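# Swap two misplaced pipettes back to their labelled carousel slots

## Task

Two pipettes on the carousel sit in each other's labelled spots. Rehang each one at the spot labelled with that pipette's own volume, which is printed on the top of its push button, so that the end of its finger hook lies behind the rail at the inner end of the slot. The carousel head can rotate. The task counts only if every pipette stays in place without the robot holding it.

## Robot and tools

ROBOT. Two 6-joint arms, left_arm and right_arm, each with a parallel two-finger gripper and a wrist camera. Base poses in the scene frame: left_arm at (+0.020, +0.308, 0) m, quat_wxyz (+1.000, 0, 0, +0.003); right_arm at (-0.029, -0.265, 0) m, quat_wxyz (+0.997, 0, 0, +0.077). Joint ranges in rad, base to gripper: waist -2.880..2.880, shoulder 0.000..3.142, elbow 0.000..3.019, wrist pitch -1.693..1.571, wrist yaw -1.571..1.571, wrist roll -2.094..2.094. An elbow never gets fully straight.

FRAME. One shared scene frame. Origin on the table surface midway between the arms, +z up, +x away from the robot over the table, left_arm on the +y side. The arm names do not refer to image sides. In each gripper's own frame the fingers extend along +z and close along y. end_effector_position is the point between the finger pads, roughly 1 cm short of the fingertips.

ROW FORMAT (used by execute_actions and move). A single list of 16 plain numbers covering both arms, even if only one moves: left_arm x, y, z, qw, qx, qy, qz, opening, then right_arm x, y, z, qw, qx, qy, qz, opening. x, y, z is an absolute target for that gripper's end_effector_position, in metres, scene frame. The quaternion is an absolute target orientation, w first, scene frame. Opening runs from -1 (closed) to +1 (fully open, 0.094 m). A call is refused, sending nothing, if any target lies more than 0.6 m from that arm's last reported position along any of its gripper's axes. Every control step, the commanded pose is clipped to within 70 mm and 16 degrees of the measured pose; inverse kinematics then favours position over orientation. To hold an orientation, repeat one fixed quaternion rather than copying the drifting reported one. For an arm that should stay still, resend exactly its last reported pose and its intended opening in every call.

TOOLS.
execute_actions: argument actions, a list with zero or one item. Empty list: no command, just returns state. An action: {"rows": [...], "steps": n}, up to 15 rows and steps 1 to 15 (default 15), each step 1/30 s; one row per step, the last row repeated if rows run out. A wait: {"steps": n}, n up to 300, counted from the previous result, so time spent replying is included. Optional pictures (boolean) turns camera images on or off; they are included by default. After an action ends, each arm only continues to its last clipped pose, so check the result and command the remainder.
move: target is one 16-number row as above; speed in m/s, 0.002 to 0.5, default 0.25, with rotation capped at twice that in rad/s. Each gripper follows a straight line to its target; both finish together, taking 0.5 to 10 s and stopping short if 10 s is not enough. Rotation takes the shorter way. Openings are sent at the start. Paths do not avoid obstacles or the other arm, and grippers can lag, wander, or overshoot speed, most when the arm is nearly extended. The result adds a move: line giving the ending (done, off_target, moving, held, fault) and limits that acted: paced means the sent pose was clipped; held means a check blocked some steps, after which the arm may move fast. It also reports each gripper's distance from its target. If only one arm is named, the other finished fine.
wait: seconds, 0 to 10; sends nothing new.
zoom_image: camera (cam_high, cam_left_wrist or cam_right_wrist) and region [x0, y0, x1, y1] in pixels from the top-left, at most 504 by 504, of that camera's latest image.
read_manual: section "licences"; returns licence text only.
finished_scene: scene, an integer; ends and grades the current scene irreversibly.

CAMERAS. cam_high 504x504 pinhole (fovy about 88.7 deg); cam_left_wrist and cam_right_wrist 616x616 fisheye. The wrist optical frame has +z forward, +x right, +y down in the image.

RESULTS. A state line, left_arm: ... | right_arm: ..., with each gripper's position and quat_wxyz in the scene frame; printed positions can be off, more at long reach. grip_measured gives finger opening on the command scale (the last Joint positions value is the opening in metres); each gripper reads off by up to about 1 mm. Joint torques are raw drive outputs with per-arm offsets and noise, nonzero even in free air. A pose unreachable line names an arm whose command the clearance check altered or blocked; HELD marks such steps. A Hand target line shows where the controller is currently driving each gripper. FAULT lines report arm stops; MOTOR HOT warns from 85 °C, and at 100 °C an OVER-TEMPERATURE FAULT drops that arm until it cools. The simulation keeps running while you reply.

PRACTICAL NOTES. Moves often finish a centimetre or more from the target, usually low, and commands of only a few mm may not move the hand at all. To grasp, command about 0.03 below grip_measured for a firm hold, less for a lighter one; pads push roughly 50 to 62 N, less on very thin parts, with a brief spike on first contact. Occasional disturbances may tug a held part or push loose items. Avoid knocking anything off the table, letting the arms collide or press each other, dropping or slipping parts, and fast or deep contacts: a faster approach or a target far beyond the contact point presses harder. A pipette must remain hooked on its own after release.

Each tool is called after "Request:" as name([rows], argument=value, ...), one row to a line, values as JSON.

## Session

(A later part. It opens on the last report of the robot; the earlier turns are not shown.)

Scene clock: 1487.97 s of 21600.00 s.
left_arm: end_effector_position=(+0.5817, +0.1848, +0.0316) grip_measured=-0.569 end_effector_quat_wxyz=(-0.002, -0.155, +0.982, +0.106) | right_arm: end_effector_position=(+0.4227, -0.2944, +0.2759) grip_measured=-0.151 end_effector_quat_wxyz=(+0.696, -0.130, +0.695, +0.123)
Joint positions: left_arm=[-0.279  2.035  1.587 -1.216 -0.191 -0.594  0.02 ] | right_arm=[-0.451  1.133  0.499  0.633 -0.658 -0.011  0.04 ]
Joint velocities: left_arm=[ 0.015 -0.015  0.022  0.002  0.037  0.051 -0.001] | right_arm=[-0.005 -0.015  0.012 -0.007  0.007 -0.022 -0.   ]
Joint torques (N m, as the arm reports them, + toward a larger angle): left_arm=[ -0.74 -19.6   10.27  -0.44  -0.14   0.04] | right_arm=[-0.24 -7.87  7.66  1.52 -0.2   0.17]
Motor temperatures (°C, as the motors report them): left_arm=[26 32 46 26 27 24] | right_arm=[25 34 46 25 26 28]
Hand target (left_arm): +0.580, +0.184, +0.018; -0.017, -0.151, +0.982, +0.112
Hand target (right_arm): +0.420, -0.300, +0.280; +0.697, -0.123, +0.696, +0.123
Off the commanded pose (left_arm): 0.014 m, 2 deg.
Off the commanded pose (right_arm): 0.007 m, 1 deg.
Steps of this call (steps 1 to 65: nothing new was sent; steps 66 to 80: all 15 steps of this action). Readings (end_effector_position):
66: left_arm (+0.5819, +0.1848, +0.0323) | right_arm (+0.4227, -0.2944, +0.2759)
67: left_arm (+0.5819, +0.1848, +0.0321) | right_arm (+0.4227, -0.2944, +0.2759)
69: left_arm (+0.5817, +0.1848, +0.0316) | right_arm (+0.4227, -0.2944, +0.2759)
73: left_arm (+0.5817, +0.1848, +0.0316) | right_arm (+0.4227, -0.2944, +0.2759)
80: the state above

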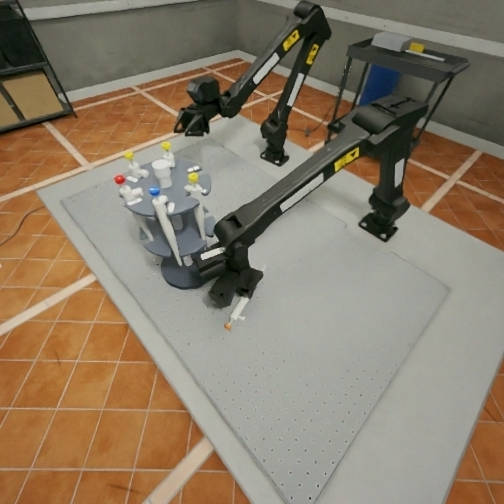

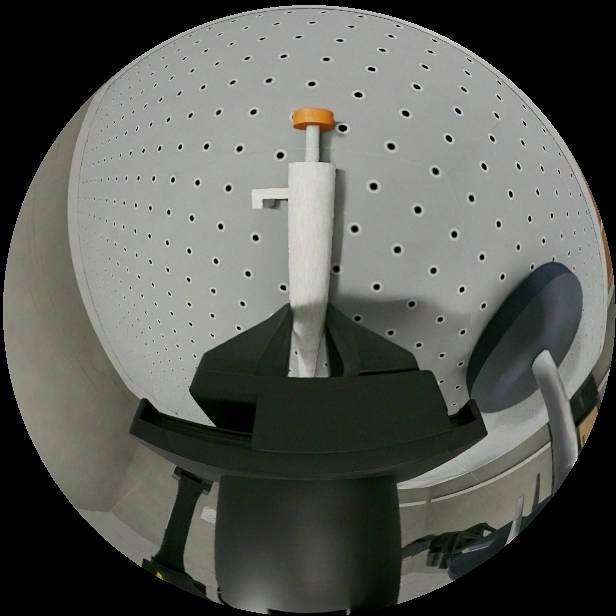

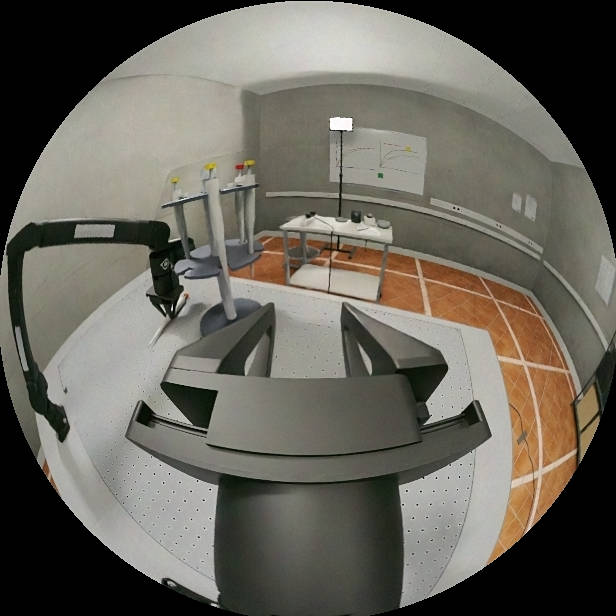

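Request:
move(target=[0.555,0.205,0.12,-0.0172,-0.1511,0.9821,0.1119,-0.63, 0.42,-0.30,0.28,0.6964,-0.1228,0.6964,0.1228,-0.15], speed=0.15)

Request:
move(target=[0.45,0.17,0.335,0.7011,0.0923,0.7011,-0.0923,-0.63, 0.42,-0.30,0.28,0.6964,-0.1228,0.6964,0.1228,-0.15], speed=0.3)

Scene clock: 1494.27 s of 21600.00 s.
left_arm: end_effector_position=(+0.5505, +0.2027, +0.1114) grip_measured=-0.569 end_effector_quat_wxyz=(-0.020, -0.152, +0.982, +0.113) | right_arm: end_effector_position=(+0.4227, -0.2944, +0.2759) grip_measured=-0.151 end_effector_quat_wxyz=(+0.696, -0.130, +0.695, +0.123)
Joint positions: left_arm=[-0.263  1.895  1.587 -1.392 -0.191 -0.576  0.02 ] | right_arm=[-0.451  1.133  0.499  0.633 -0.658 -0.011  0.04 ]
Joint velocities: left_arm=[-0.005  0.005 -0.012 -0.007 -0.007  0.037 -0.002] | right_arm=[-0.015 -0.005 -0.012  0.002 -0.007 -0.051 -0.001]
Joint torques (N m, as the arm reports them, + toward a larger angle): left_arm=[ -0.74 -21.17  11.6   -0.53  -0.25   0.04] | right_arm=[-0.41 -7.45  7.75  1.65 -0.16  0.14]
Motor temperatures (°C, as the motors report them): left_arm=[26 33 46 26 27 24] | right_arm=[25 34 46 25 26 28]
Hand target (left_arm): +0.555, +0.205, +0.120; -0.017, -0.151, +0.982, +0.112
Hand target (right_arm): +0.420, -0.300, +0.280; +0.697, -0.123, +0.696, +0.123
Off the commanded pose (left_arm): 0.010 m, 0 deg.
Off the commanded pose (right_arm): 0.007 m, 1 deg.
After step 90, 2.30 s passed at rest.
move: done

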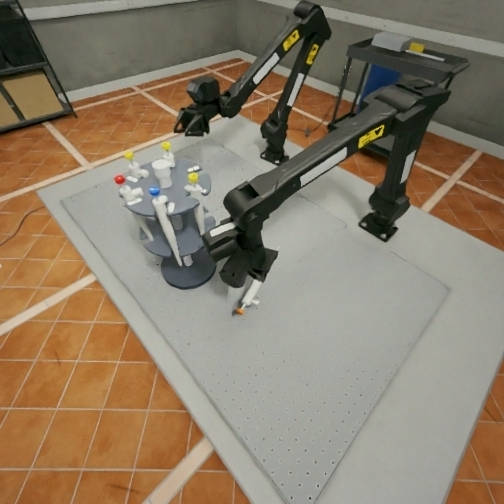

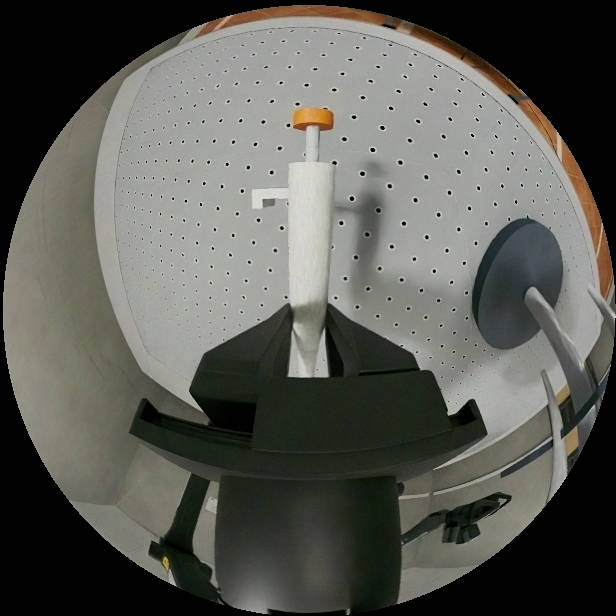

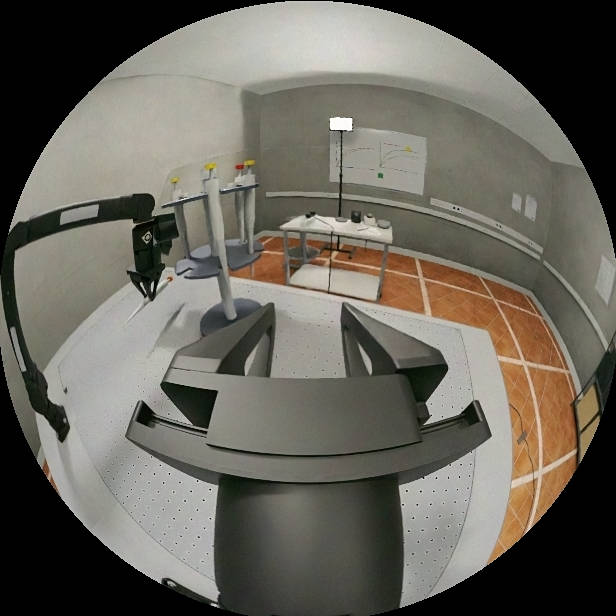

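Scene clock: 1497.57 s of 21600.00 s.
left_arm: end_effector_position=(+0.4511, +0.1669, +0.3329) grip_measured=-0.569 end_effector_quat_wxyz=(+0.692, +0.084, +0.711, -0.094) | right_arm: end_effector_position=(+0.4227, -0.2944, +0.2759) grip_measured=-0.151 end_effector_quat_wxyz=(+0.696, -0.130, +0.695, +0.123)
Joint positions: left_arm=[-0.361  0.933  0.569  0.338 -0.102 -0.021  0.02 ] | right_arm=[-0.451  1.133  0.499  0.633 -0.658 -0.011  0.04 ]
Joint velocities: left_arm=[-0.005  0.015  0.002  0.007 -0.037 -0.007  0.001] | right_arm=[ 0.005 -0.015 -0.007 -0.007 -0.081 -0.037 -0.   ]
Joint torques (N m, as the arm reports them, + toward a larger angle): left_arm=[-0.14 -6.13 10.07  2.77  0.06  0.13] | right_arm=[-0.47 -7.52  7.75  1.55 -0.17  0.14]
Motor temperatures (°C, as the motors report them): left_arm=[26 32 46 26 27 24] | right_arm=[25 33 46 25 26 28]
Hand target (left_arm): +0.448, +0.172, +0.336; +0.701, +0.084, +0.702, -0.090
Hand target (right_arm): +0.420, -0.300, +0.280; +0.697, -0.123, +0.696, +0.123
Off the commanded pose (left_arm): 0.004 m, 2 deg.
Off the commanded pose (right_arm): 0.007 m, 1 deg.
move: done

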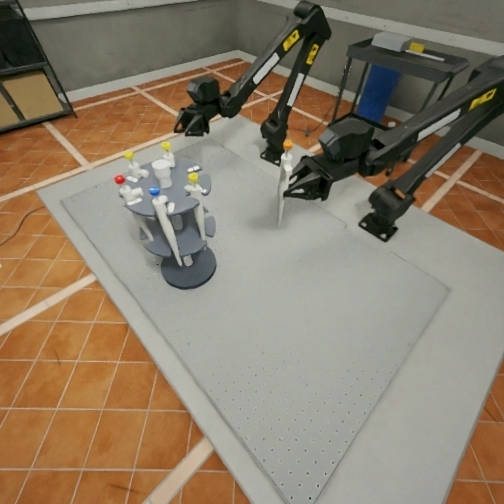

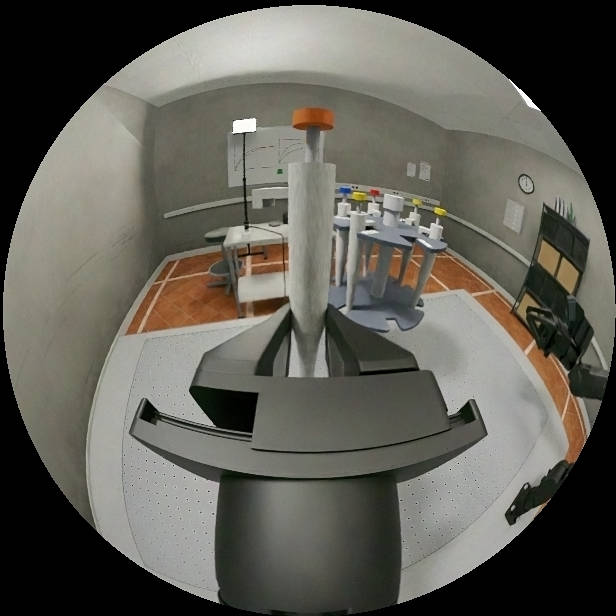

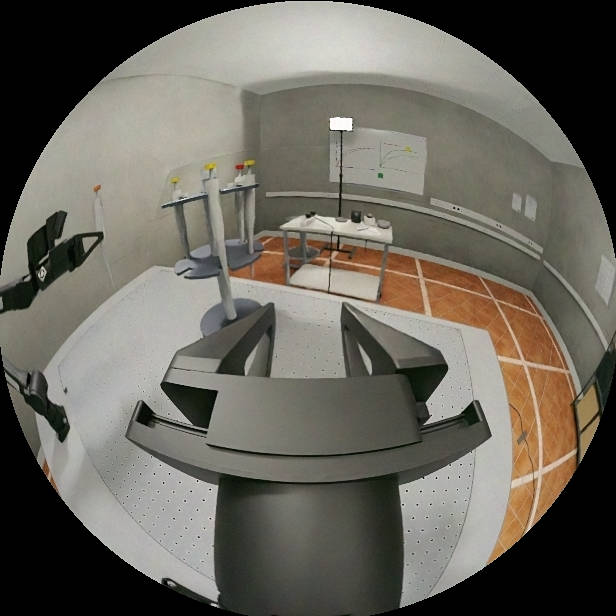

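Request:
move(target=[0.515,0.022,0.318,0.5086,0.4912,0.5086,-0.4912,-0.63, 0.42,-0.30,0.28,0.6964,-0.1228,0.6964,0.1228,-0.15], speed=0.3)

Request:
zoom_image(camera="cam_left_wrist", region=[100, 130, 400, 330])

Scene clock: 1507.27 s of 21600.00 s.
left_arm: end_effector_position=(+0.5014, +0.0274, +0.2954) grip_measured=-0.569 end_effector_quat_wxyz=(+0.490, +0.475, +0.532, -0.501) | right_arm: end_effector_position=(+0.4227, -0.2944, +0.2759) grip_measured=-0.151 end_effector_quat_wxyz=(+0.696, -0.130, +0.695, +0.123)
Joint positions: left_arm=[-0.232  1.571  1.002  0.503  1.299 -0.005  0.02 ] | right_arm=[-0.451  1.133  0.499  0.633 -0.658 -0.011  0.04 ]
Joint velocities: left_arm=[-0.005 -0.015  0.012  0.022 -0.037 -0.051  0.   ] | right_arm=[ 0.005 -0.005 -0.012 -0.012 -0.007  0.007 -0.001]
Joint torques (N m, as the arm reports them, + toward a larger angle): left_arm=[ -2.03 -13.57  15.73   2.3    0.11   0.08] | right_arm=[-0.08 -7.14  7.6   1.57 -0.15  0.18]
Motor temperatures (°C, as the motors report them): left_arm=[26 31 47 27 27 24] | right_arm=[25 33 46 25 26 28]
Hand target (left_arm): +0.513, +0.020, +0.317; +0.509, +0.491, +0.508, -0.491
Hand target (right_arm): +0.420, -0.300, +0.280; +0.697, -0.123, +0.696, +0.123
Off the commanded pose (left_arm): 0.027 m, 4 deg.
Off the commanded pose (right_arm): 0.007 m, 1 deg.
After step 90, 4.17 s passed at rest.
move: off_target (left_arm)

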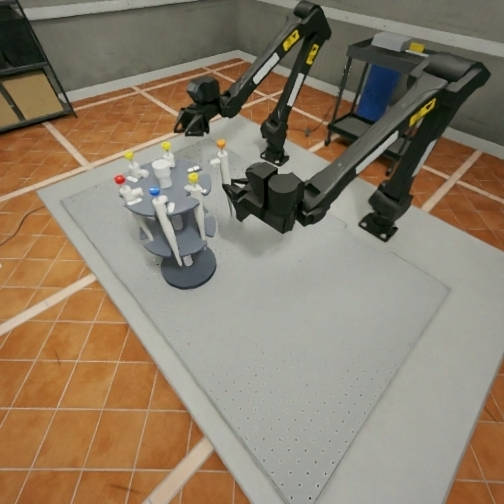

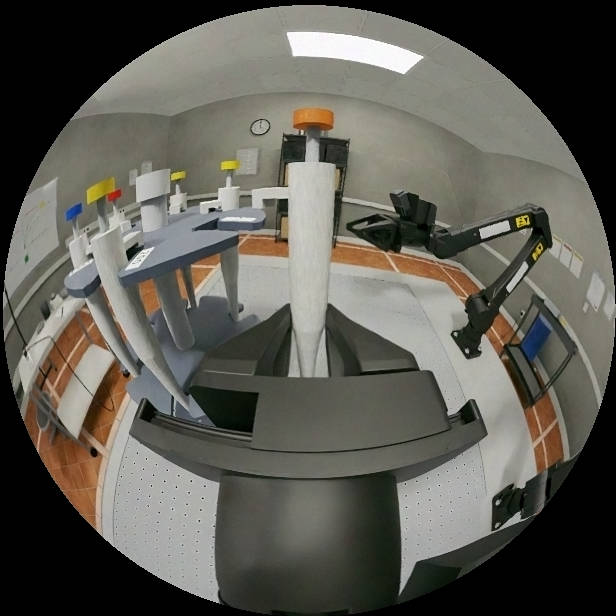

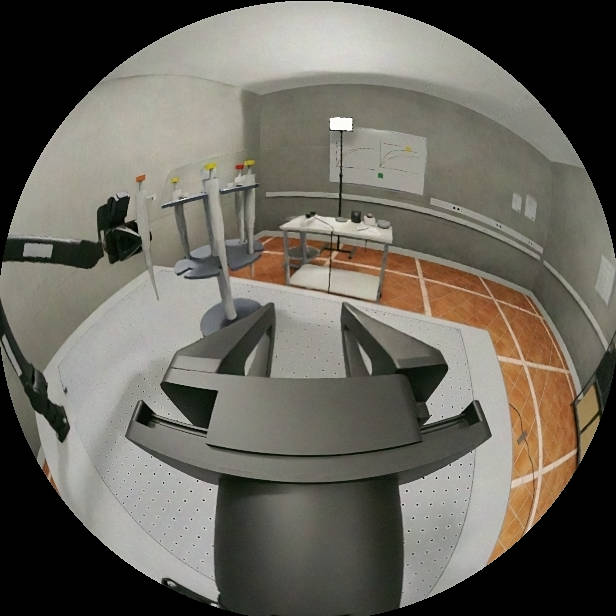

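Region (100, 130, 400, 330) of cam_left_wrist's 616x616 image, scaled by 1.680, with more detail than that image has.

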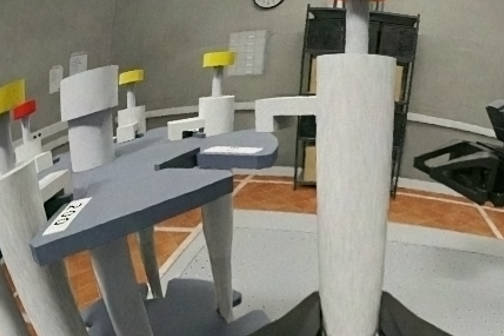

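Request:
move(target=[0.536,-0.002,0.323,0.5086,0.4912,0.5086,-0.4912,-0.63, 0.42,-0.30,0.28,0.6964,-0.1228,0.6964,0.1228,-0.15], speed=0.08)

Request:
zoom_image(camera="cam_left_wrist", region=[150, 130, 400, 310])

Scene clock: 1527.77 s of 21600.00 s.
left_arm: end_effector_position=(+0.5215, +0.0060, +0.3088) grip_measured=-0.569 end_effector_quat_wxyz=(+0.500, +0.484, +0.520, -0.496) | right_arm: end_effector_position=(+0.4227, -0.2944, +0.2759) grip_measured=-0.151 end_effector_quat_wxyz=(+0.696, -0.130, +0.695, +0.123)
Joint positions: left_arm=[-0.264  1.618  1.087  0.503  1.273 -0.005  0.02 ] | right_arm=[-0.451  1.133  0.499  0.633 -0.658 -0.011  0.04 ]
Joint velocities: left_arm=[-0.015 -0.005  0.017 -0.012  0.007  0.037 -0.001] | right_arm=[-0.015 -0.005 -0.002 -0.017  0.051 -0.066  0.001]
Joint torques (N m, as the arm reports them, + toward a larger angle): left_arm=[ -1.4  -14.32  15.87   1.23  -0.11   0.04] | right_arm=[-0.16 -7.52  7.79  1.6  -0.21  0.15]
Motor temperatures (°C, as the motors report them): left_arm=[26 31 50 27 27 24] | right_arm=[25 33 46 25 26 28]
Hand target (left_arm): +0.534, -0.002, +0.323; +0.509, +0.491, +0.508, -0.492
Hand target (right_arm): +0.420, -0.300, +0.280; +0.697, -0.123, +0.696, +0.123
Off the commanded pose (left_arm): 0.022 m, 2 deg.
Off the commanded pose (right_arm): 0.007 m, 1 deg.
After step 90, 16.50 s passed at rest.
move: off_target (left_arm)

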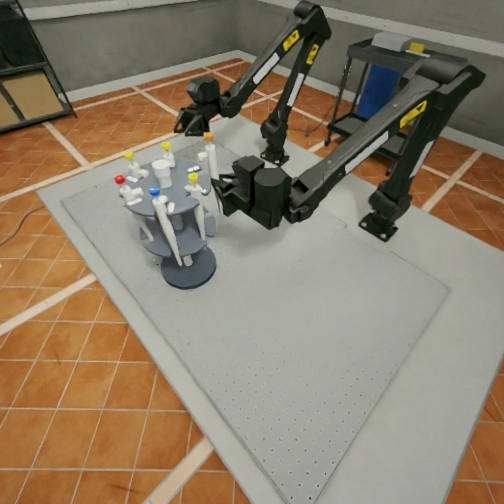

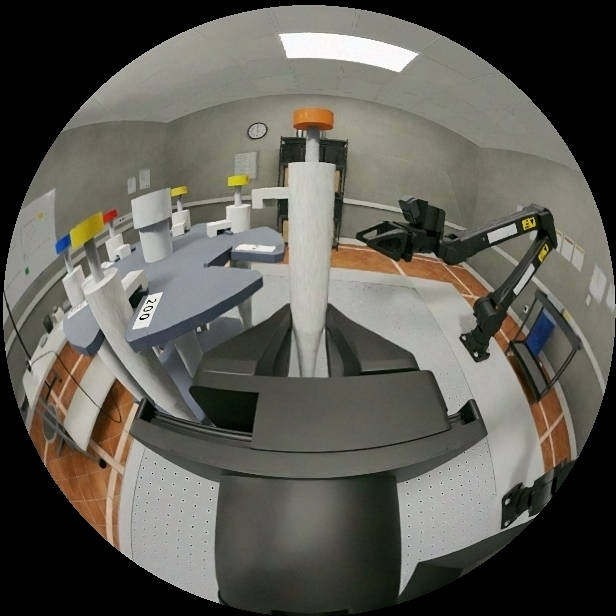

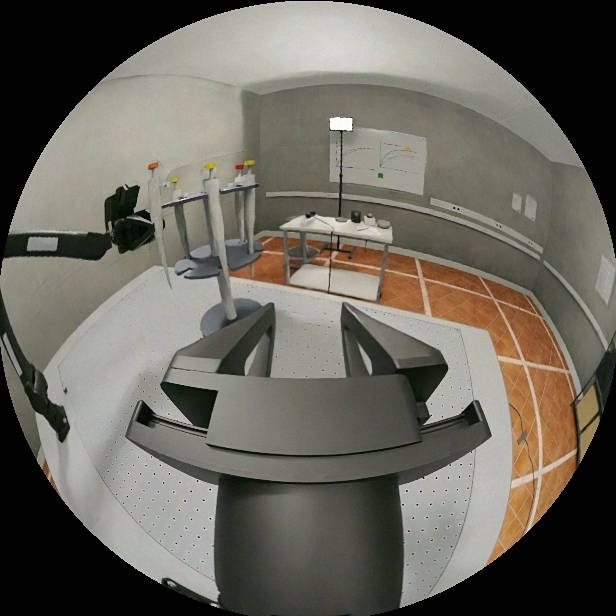

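Region (150, 130, 400, 310) of cam_left_wrist's 616x616 image, scaled by 2.016, with more detail than that image has; it fills the top 363 rows of this view, and the rest is white.

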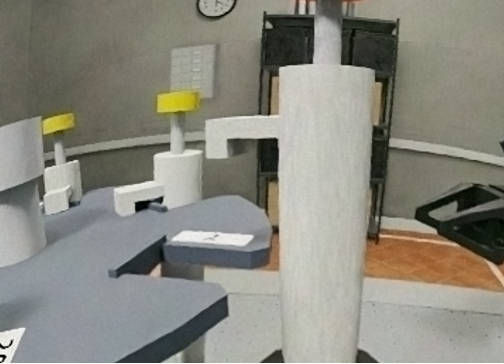

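Request:
move(target=[0.576,-0.015,0.316,0.5086,0.4912,0.5086,-0.4912,-0.63, 0.42,-0.30,0.28,0.6964,-0.1228,0.6964,0.1228,-0.15], speed=0.05)

Request:
zoom_image(camera="cam_left_wrist", region=[150, 130, 400, 310])

Scene clock: 1533.87 s of 21600.00 s.
left_arm: end_effector_position=(+0.5624, -0.0050, +0.3010) grip_measured=-0.569 end_effector_quat_wxyz=(+0.503, +0.484, +0.519, -0.494) | right_arm: end_effector_position=(+0.4227, -0.2944, +0.2759) grip_measured=-0.151 end_effector_quat_wxyz=(+0.696, -0.130, +0.695, +0.123)
Joint positions: left_arm=[-0.264  1.726  1.204  0.5    1.269 -0.005  0.02 ] | right_arm=[-0.451  1.133  0.499  0.633 -0.658 -0.011  0.04 ]
Joint velocities: left_arm=[ 0.005  0.005 -0.007 -0.002  0.007  0.022  0.   ] | right_arm=[-0.005 -0.005 -0.017 -0.012  0.007 -0.007 -0.001]
Joint torques (N m, as the arm reports them, + toward a larger angle): left_arm=[ -1.75 -16.9   16.19   0.71  -0.1    0.03] | right_arm=[-0.33 -7.86  7.67  1.63 -0.18  0.19]
Motor temperatures (°C, as the motors report them): left_arm=[26 31 50 27 27 24] | right_arm=[25 33 46 25 26 28]
Hand target (left_arm): +0.574, -0.015, +0.316; +0.509, +0.491, +0.508, -0.492
Hand target (right_arm): +0.420, -0.300, +0.280; +0.697, -0.123, +0.696, +0.123
Off the commanded pose (left_arm): 0.023 m, 2 deg.
Off the commanded pose (right_arm): 0.007 m, 1 deg.
After step 90, 1.63 s passed at rest.
move: off_target (left_arm)

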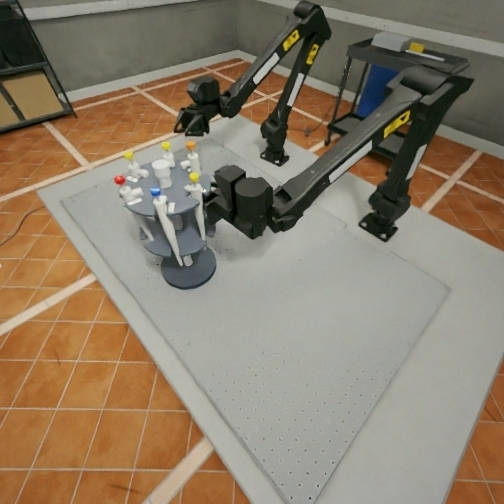

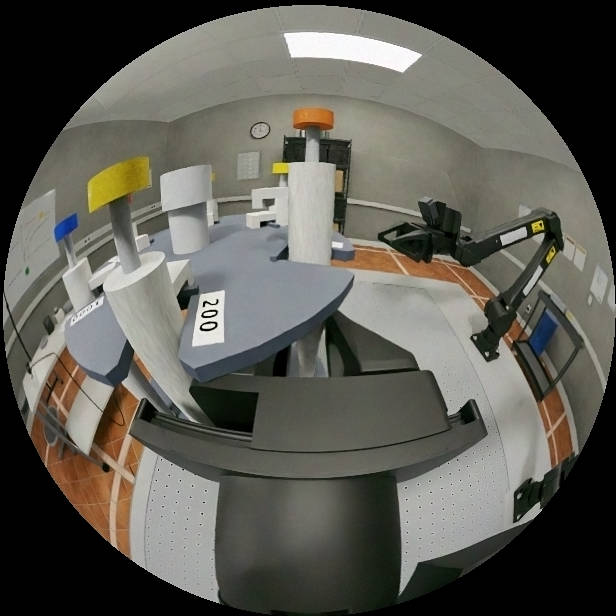

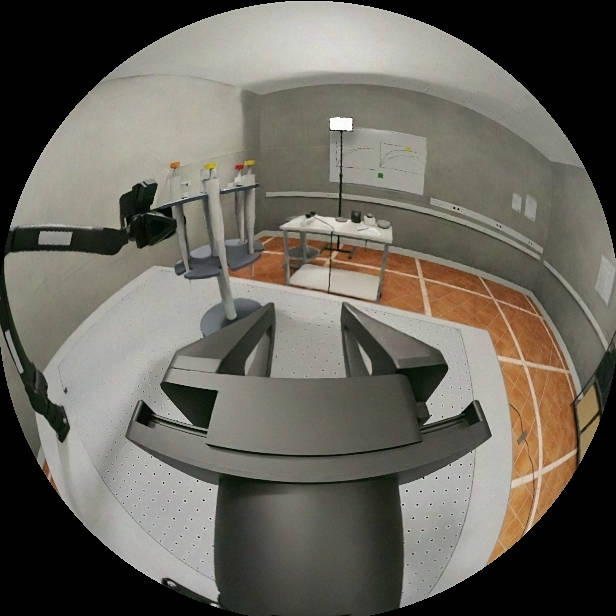

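Region (150, 130, 400, 310) of cam_left_wrist's 616x616 image, scaled by 2.016, with more detail than that image has; it fills the top 363 rows of this view, and the rest is white.

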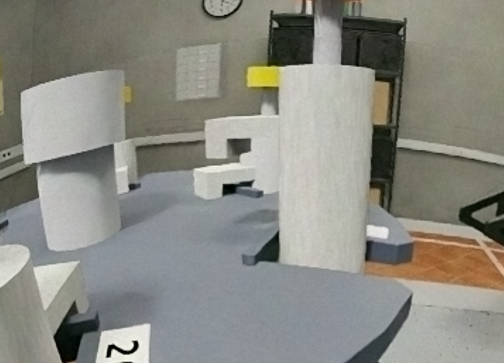

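Request:
move(target=[0.564,-0.006,0.260,0.5086,0.4912,0.5086,-0.4912,-0.63, 0.42,-0.30,0.28,0.6964,-0.1228,0.6964,0.1228,-0.15], speed=0.04)

Request:
zoom_image(camera="cam_left_wrist", region=[200, 140, 400, 290])

Scene clock: 1538.63 s of 21600.00 s.
left_arm: end_effector_position=(+0.5640, -0.0058, +0.2782) grip_measured=-0.569 end_effector_quat_wxyz=(+0.512, +0.492, +0.507, -0.489) | right_arm: end_effector_position=(+0.4227, -0.2944, +0.2759) grip_measured=-0.151 end_effector_quat_wxyz=(+0.696, -0.130, +0.695, +0.123)
Joint positions: left_arm=[-0.264  1.769  1.183  0.596  1.275 -0.001  0.02 ] | right_arm=[-0.451  1.133  0.499  0.633 -0.658 -0.011  0.04 ]
Joint velocities: left_arm=[-0.015 -0.015  0.007 -0.002 -0.037 -0.007 -0.   ] | right_arm=[-0.005 -0.005 -0.017 -0.012 -0.066  0.051  0.   ]
Joint torques (N m, as the arm reports them, + toward a larger angle): left_arm=[ -0.66 -17.04   8.76   2.03   0.07   0.09] | right_arm=[-0.47 -7.27  7.7   1.48 -0.18  0.13]
Motor temperatures (°C, as the motors report them): left_arm=[26 31 50 27 27 24] | right_arm=[25 33 46 25 26 28]
Hand target (left_arm): +0.564, -0.006, +0.261; +0.508, +0.492, +0.509, -0.491
Hand target (right_arm): +0.420, -0.300, +0.280; +0.697, -0.123, +0.696, +0.123
Off the commanded pose (left_arm): 0.018 m, 1 deg.
Off the commanded pose (right_arm): 0.007 m, 1 deg.
After step 90, 0.47 s passed at rest.
move: off_target (left_arm)

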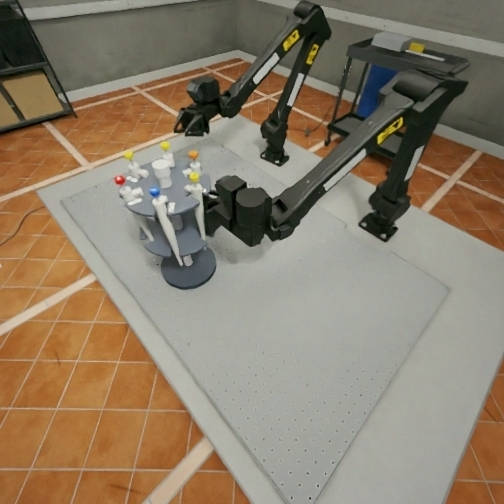

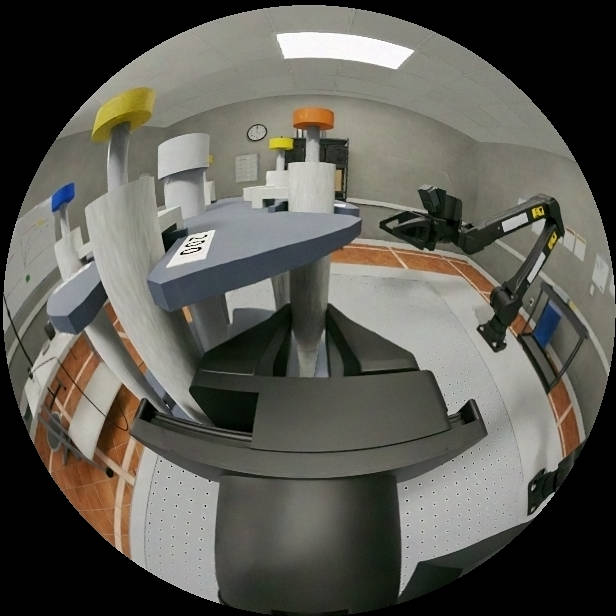

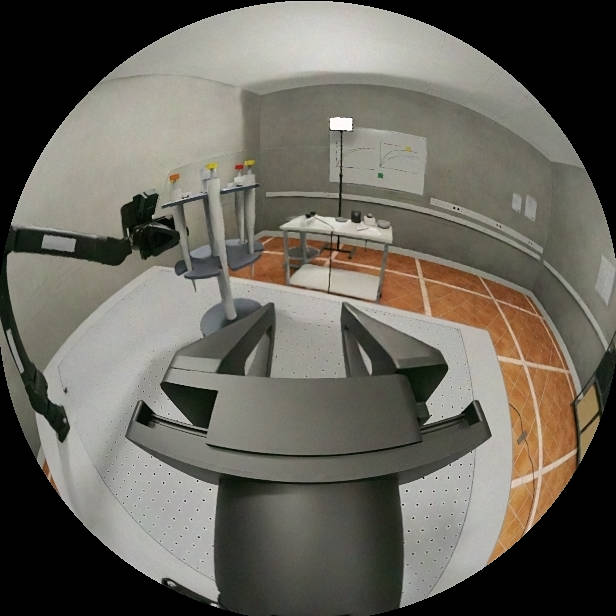

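Region (200, 140, 400, 290) of cam_left_wrist's 616x616 image, scaled by 2.520, with more detail than that image has; it fills the top 378 rows of this view, and the rest is white.

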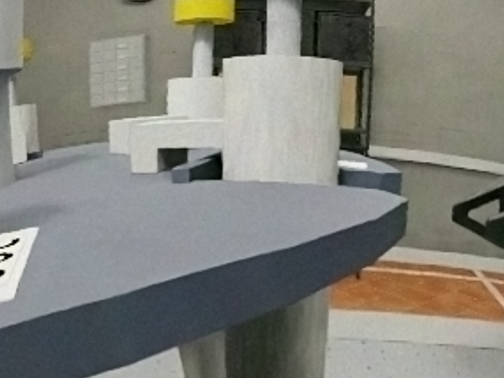

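Request:
execute_actions([
  {"rows": [[0.564,-0.0058,0.277,0.5086,0.4912,0.5086,-0.4912,-0.32, 0.42,-0.30,0.28,0.6964,-0.1228,0.6964,0.1228,-0.15]], "steps": 12},
])

Request:
zoom_image(camera="cam_left_wrist", region=[200, 140, 400, 290])

Scene clock: 1541.07 s of 21600.00 s.
left_arm: end_effector_position=(+0.5638, -0.0058, +0.2780) grip_measured=-0.322 end_effector_quat_wxyz=(+0.512, +0.492, +0.506, -0.489) | right_arm: end_effector_position=(+0.4227, -0.2944, +0.2759) grip_measured=-0.151 end_effector_quat_wxyz=(+0.696, -0.130, +0.695, +0.123)
Joint positions: left_arm=[-0.264  1.77   1.183  0.596  1.277 -0.001  0.032] | right_arm=[-0.451  1.133  0.499  0.633 -0.658 -0.011  0.04 ]
Joint velocities: left_arm=[ 0.005 -0.005 -0.002  0.002 -0.066  0.022 -0.001] | right_arm=[-0.005 -0.015  0.007 -0.007 -0.007 -0.007  0.001]
Joint torques (N m, as the arm reports them, + toward a larger angle): left_arm=[ -0.46 -19.68  10.25   1.     0.01   0.04] | right_arm=[ 0.25 -7.51  7.65  1.5  -0.16  0.16]
Motor temperatures (°C, as the motors report them): left_arm=[26 31 49 27 27 24] | right_arm=[25 33 46 25 26 28]
Hand target (left_arm): +0.564, -0.006, +0.277; +0.509, +0.491, +0.509, -0.491
Hand target (right_arm): +0.420, -0.300, +0.280; +0.697, -0.123, +0.696, +0.123
Off the commanded pose (left_arm): 0.001 m, 0 deg.
Off the commanded pose (right_arm): 0.007 m, 1 deg.
Steps of this call (steps 1 to 61: nothing new was sent; steps 62 to 73: all 12 steps of this action). Readings (end_effector_position):
62: left_arm (+0.5641, -0.0058, +0.2780) | right_arm (+0.4227, -0.2944, +0.2759)
63: left_arm (+0.5639, -0.0058, +0.2780) | right_arm (+0.4227, -0.2944, +0.2759)
65: left_arm (+0.5638, -0.0058, +0.2780) | right_arm (+0.4227, -0.2944, +0.2759)
69: left_arm (+0.5638, -0.0058, +0.2780) | right_arm (+0.4227, -0.2944, +0.2759)
73: the state above

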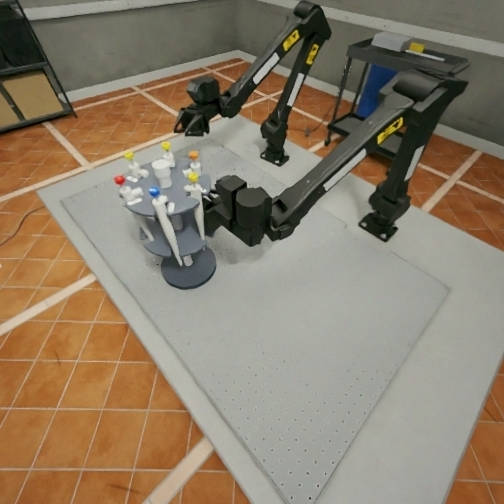

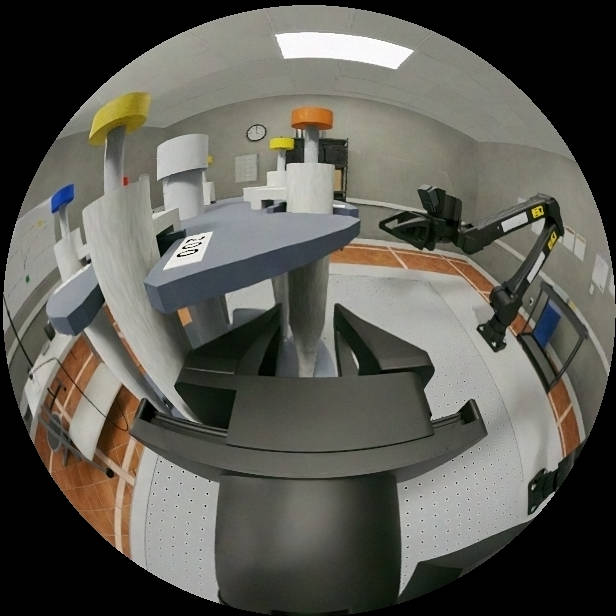

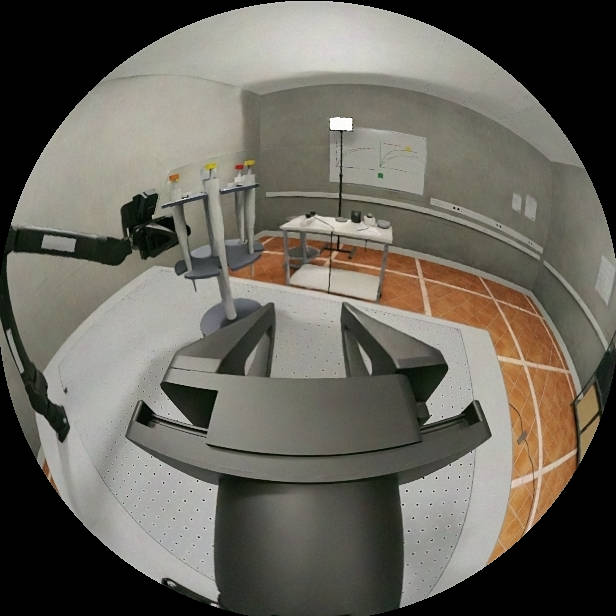

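Region (200, 140, 400, 290) of cam_left_wrist's 616x616 image, scaled by 2.520, with more detail than that image has; it fills the top 378 rows of this view, and the rest is white.

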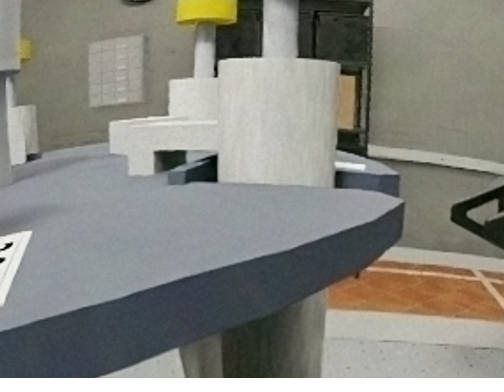

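Request:
move(target=[0.550,0.115,0.282,0.5086,0.4912,0.5086,-0.4912,-0.32, 0.42,-0.30,0.28,0.6964,-0.1228,0.6964,0.1228,-0.15], speed=0.12)

Request:
zoom_image(camera="cam_high", region=[90, 125, 240, 245])

Scene clock: 1545.90 s of 21600.00 s.
left_arm: end_effector_position=(+0.5578, +0.1154, +0.2825) grip_measured=-0.322 end_effector_quat_wxyz=(+0.510, +0.490, +0.509, -0.490) | right_arm: end_effector_position=(+0.4227, -0.2944, +0.2759) grip_measured=-0.151 end_effector_quat_wxyz=(+0.696, -0.130, +0.695, +0.123)
Joint positions: left_arm=[-0.045  1.707  1.113  0.596  1.494 -0.001  0.032] | right_arm=[-0.451  1.133  0.499  0.633 -0.658 -0.011  0.04 ]
Joint velocities: left_arm=[-0.005 -0.005 -0.002 -0.002  0.022 -0.081 -0.   ] | right_arm=[ 0.015  0.005  0.002  0.002 -0.081  0.037  0.   ]
Joint torques (N m, as the arm reports them, + toward a larger angle): left_arm=[ -0.27 -19.11   8.23   1.01   0.09   0.13] | right_arm=[-0.22 -7.67  7.66  1.48 -0.17  0.17]
Motor temperatures (°C, as the motors report them): left_arm=[26 31 48 27 27 24] | right_arm=[25 33 46 25 26 28]
Hand target (left_arm): +0.552, +0.115, +0.282; +0.508, +0.491, +0.509, -0.491
Hand target (right_arm): +0.420, -0.300, +0.280; +0.697, -0.123, +0.696, +0.123
Off the commanded pose (left_arm): 0.008 m, 0 deg.
Off the commanded pose (right_arm): 0.007 m, 1 deg.
After step 90, 0.43 s passed at rest.
move: done

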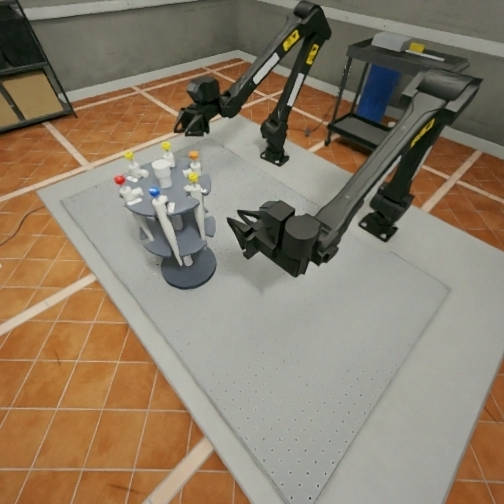

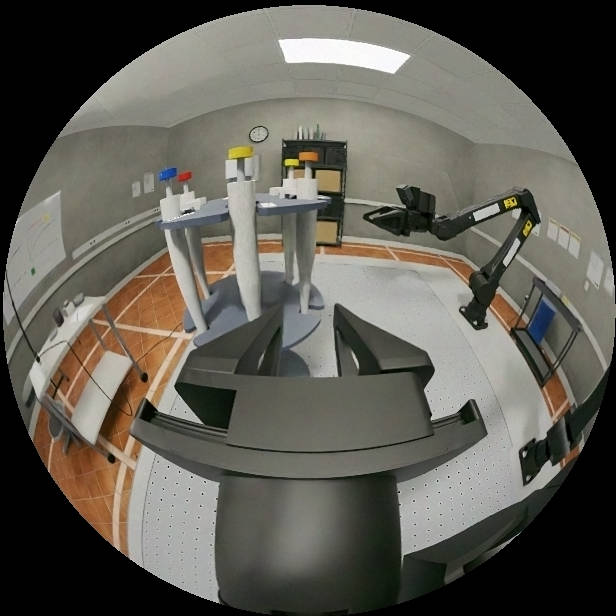

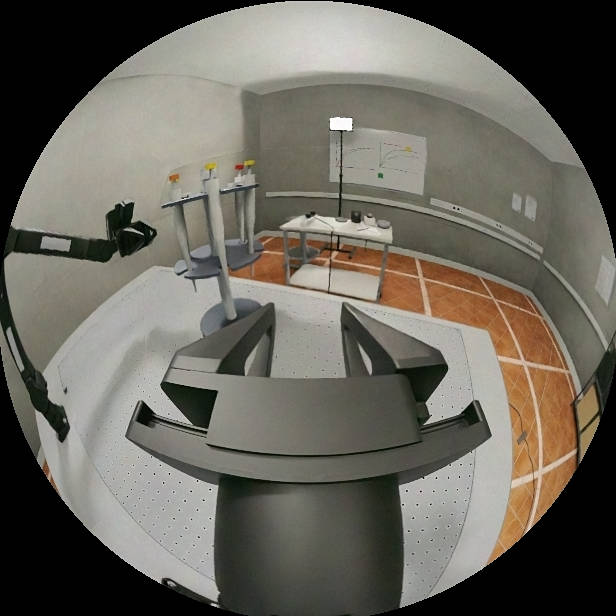

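Region (90, 125, 240, 245) of cam_high's 504x504 image, scaled by 3.360, with more detail than that image has; it fills the top 403 rows of this view, and the rest is white.

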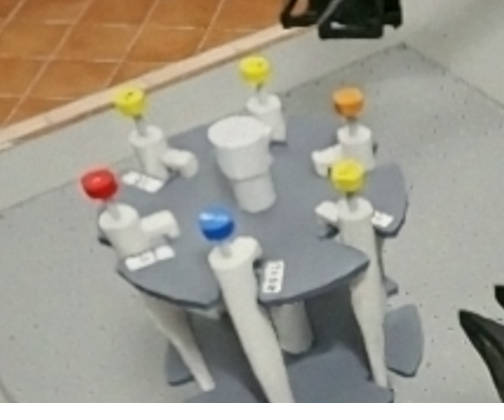

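Request:
move(target=[0.56,0.10,0.43,0.5086,0.4912,0.5086,-0.4912,-0.32, 0.42,-0.30,0.28,0.6964,-0.1228,0.6964,0.1228,-0.15], speed=0.25)

Request:
zoom_image(camera="cam_left_wrist", region=[140, 180, 360, 340])

Scene clock: 1552.40 s of 21600.00 s.
left_arm: end_effector_position=(+0.5538, +0.1048, +0.4089) grip_measured=-0.322 end_effector_quat_wxyz=(+0.499, +0.477, +0.520, -0.503) | right_arm: end_effector_position=(+0.4227, -0.2944, +0.2759) grip_measured=-0.151 end_effector_quat_wxyz=(+0.696, -0.130, +0.695, +0.123)
Joint positions: left_arm=[-0.066  1.561  1.283  0.318  1.472 -0.088  0.032] | right_arm=[-0.451  1.133  0.499  0.633 -0.658 -0.011  0.04 ]
Joint velocities: left_arm=[-0.015 -0.005 -0.007 -0.056 -0.095  0.095 -0.001] | right_arm=[ 0.005 -0.005  0.027  0.002  0.037 -0.022 -0.   ]
Joint torques (N m, as the arm reports them, + toward a larger angle): left_arm=[ -1.26 -17.15  16.17   0.21  -0.14   0.09] | right_arm=[-0.24 -7.85  7.78  1.69 -0.2   0.15]
Motor temperatures (°C, as the motors report them): left_arm=[26 32 48 27 27 24] | right_arm=[25 33 46 25 26 28]
Hand target (left_arm): +0.559, +0.100, +0.430; +0.511, +0.489, +0.507, -0.493
Hand target (right_arm): +0.420, -0.300, +0.280; +0.697, -0.123, +0.696, +0.123
Off the commanded pose (left_arm): 0.023 m, 3 deg.
Off the commanded pose (right_arm): 0.007 m, 1 deg.
After step 90, 2.00 s passed at rest.
move: off_target (left_arm)

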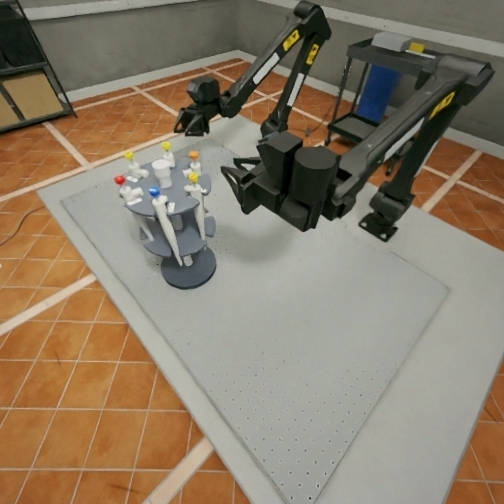

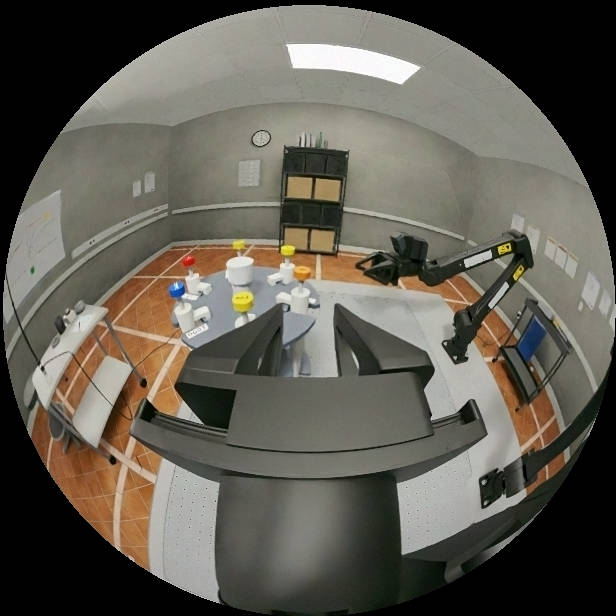

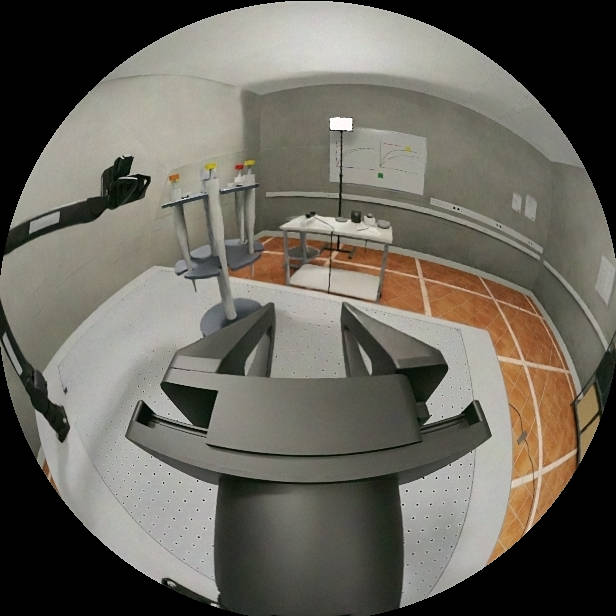

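Region (140, 180, 360, 340) of cam_left_wrist's 616x616 image, scaled by 2.291, with more detail than that image has; it fills the top 367 rows of this view, and the rest is white.

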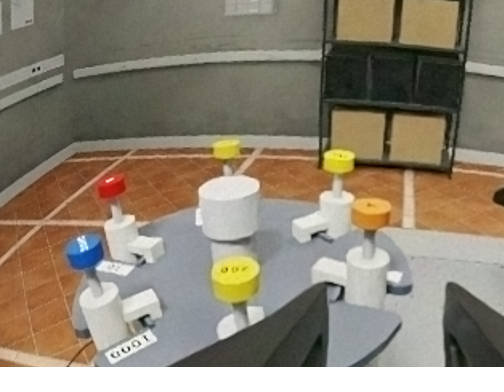

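Request:
zoom_image(camera="cam_high", region=[160, 150, 230, 210])

Region (160, 150, 230, 210) of cam_high's 504x504 image, scaled by 7.200, with more detail than that image has; it fills the top 432 rows of this view, and the rest is white.

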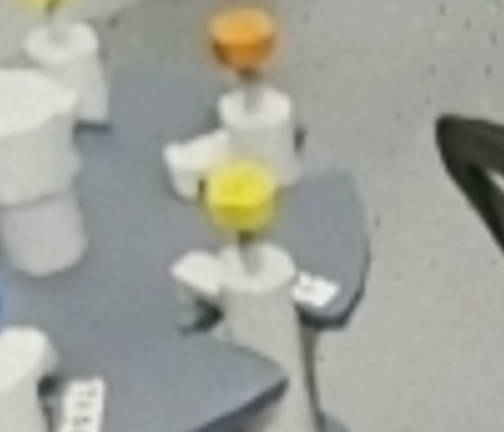

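All six pipettes are hung with hooks behind their rails.

Request:
finished_scene(scene=2)

The scene is finished: the task was done.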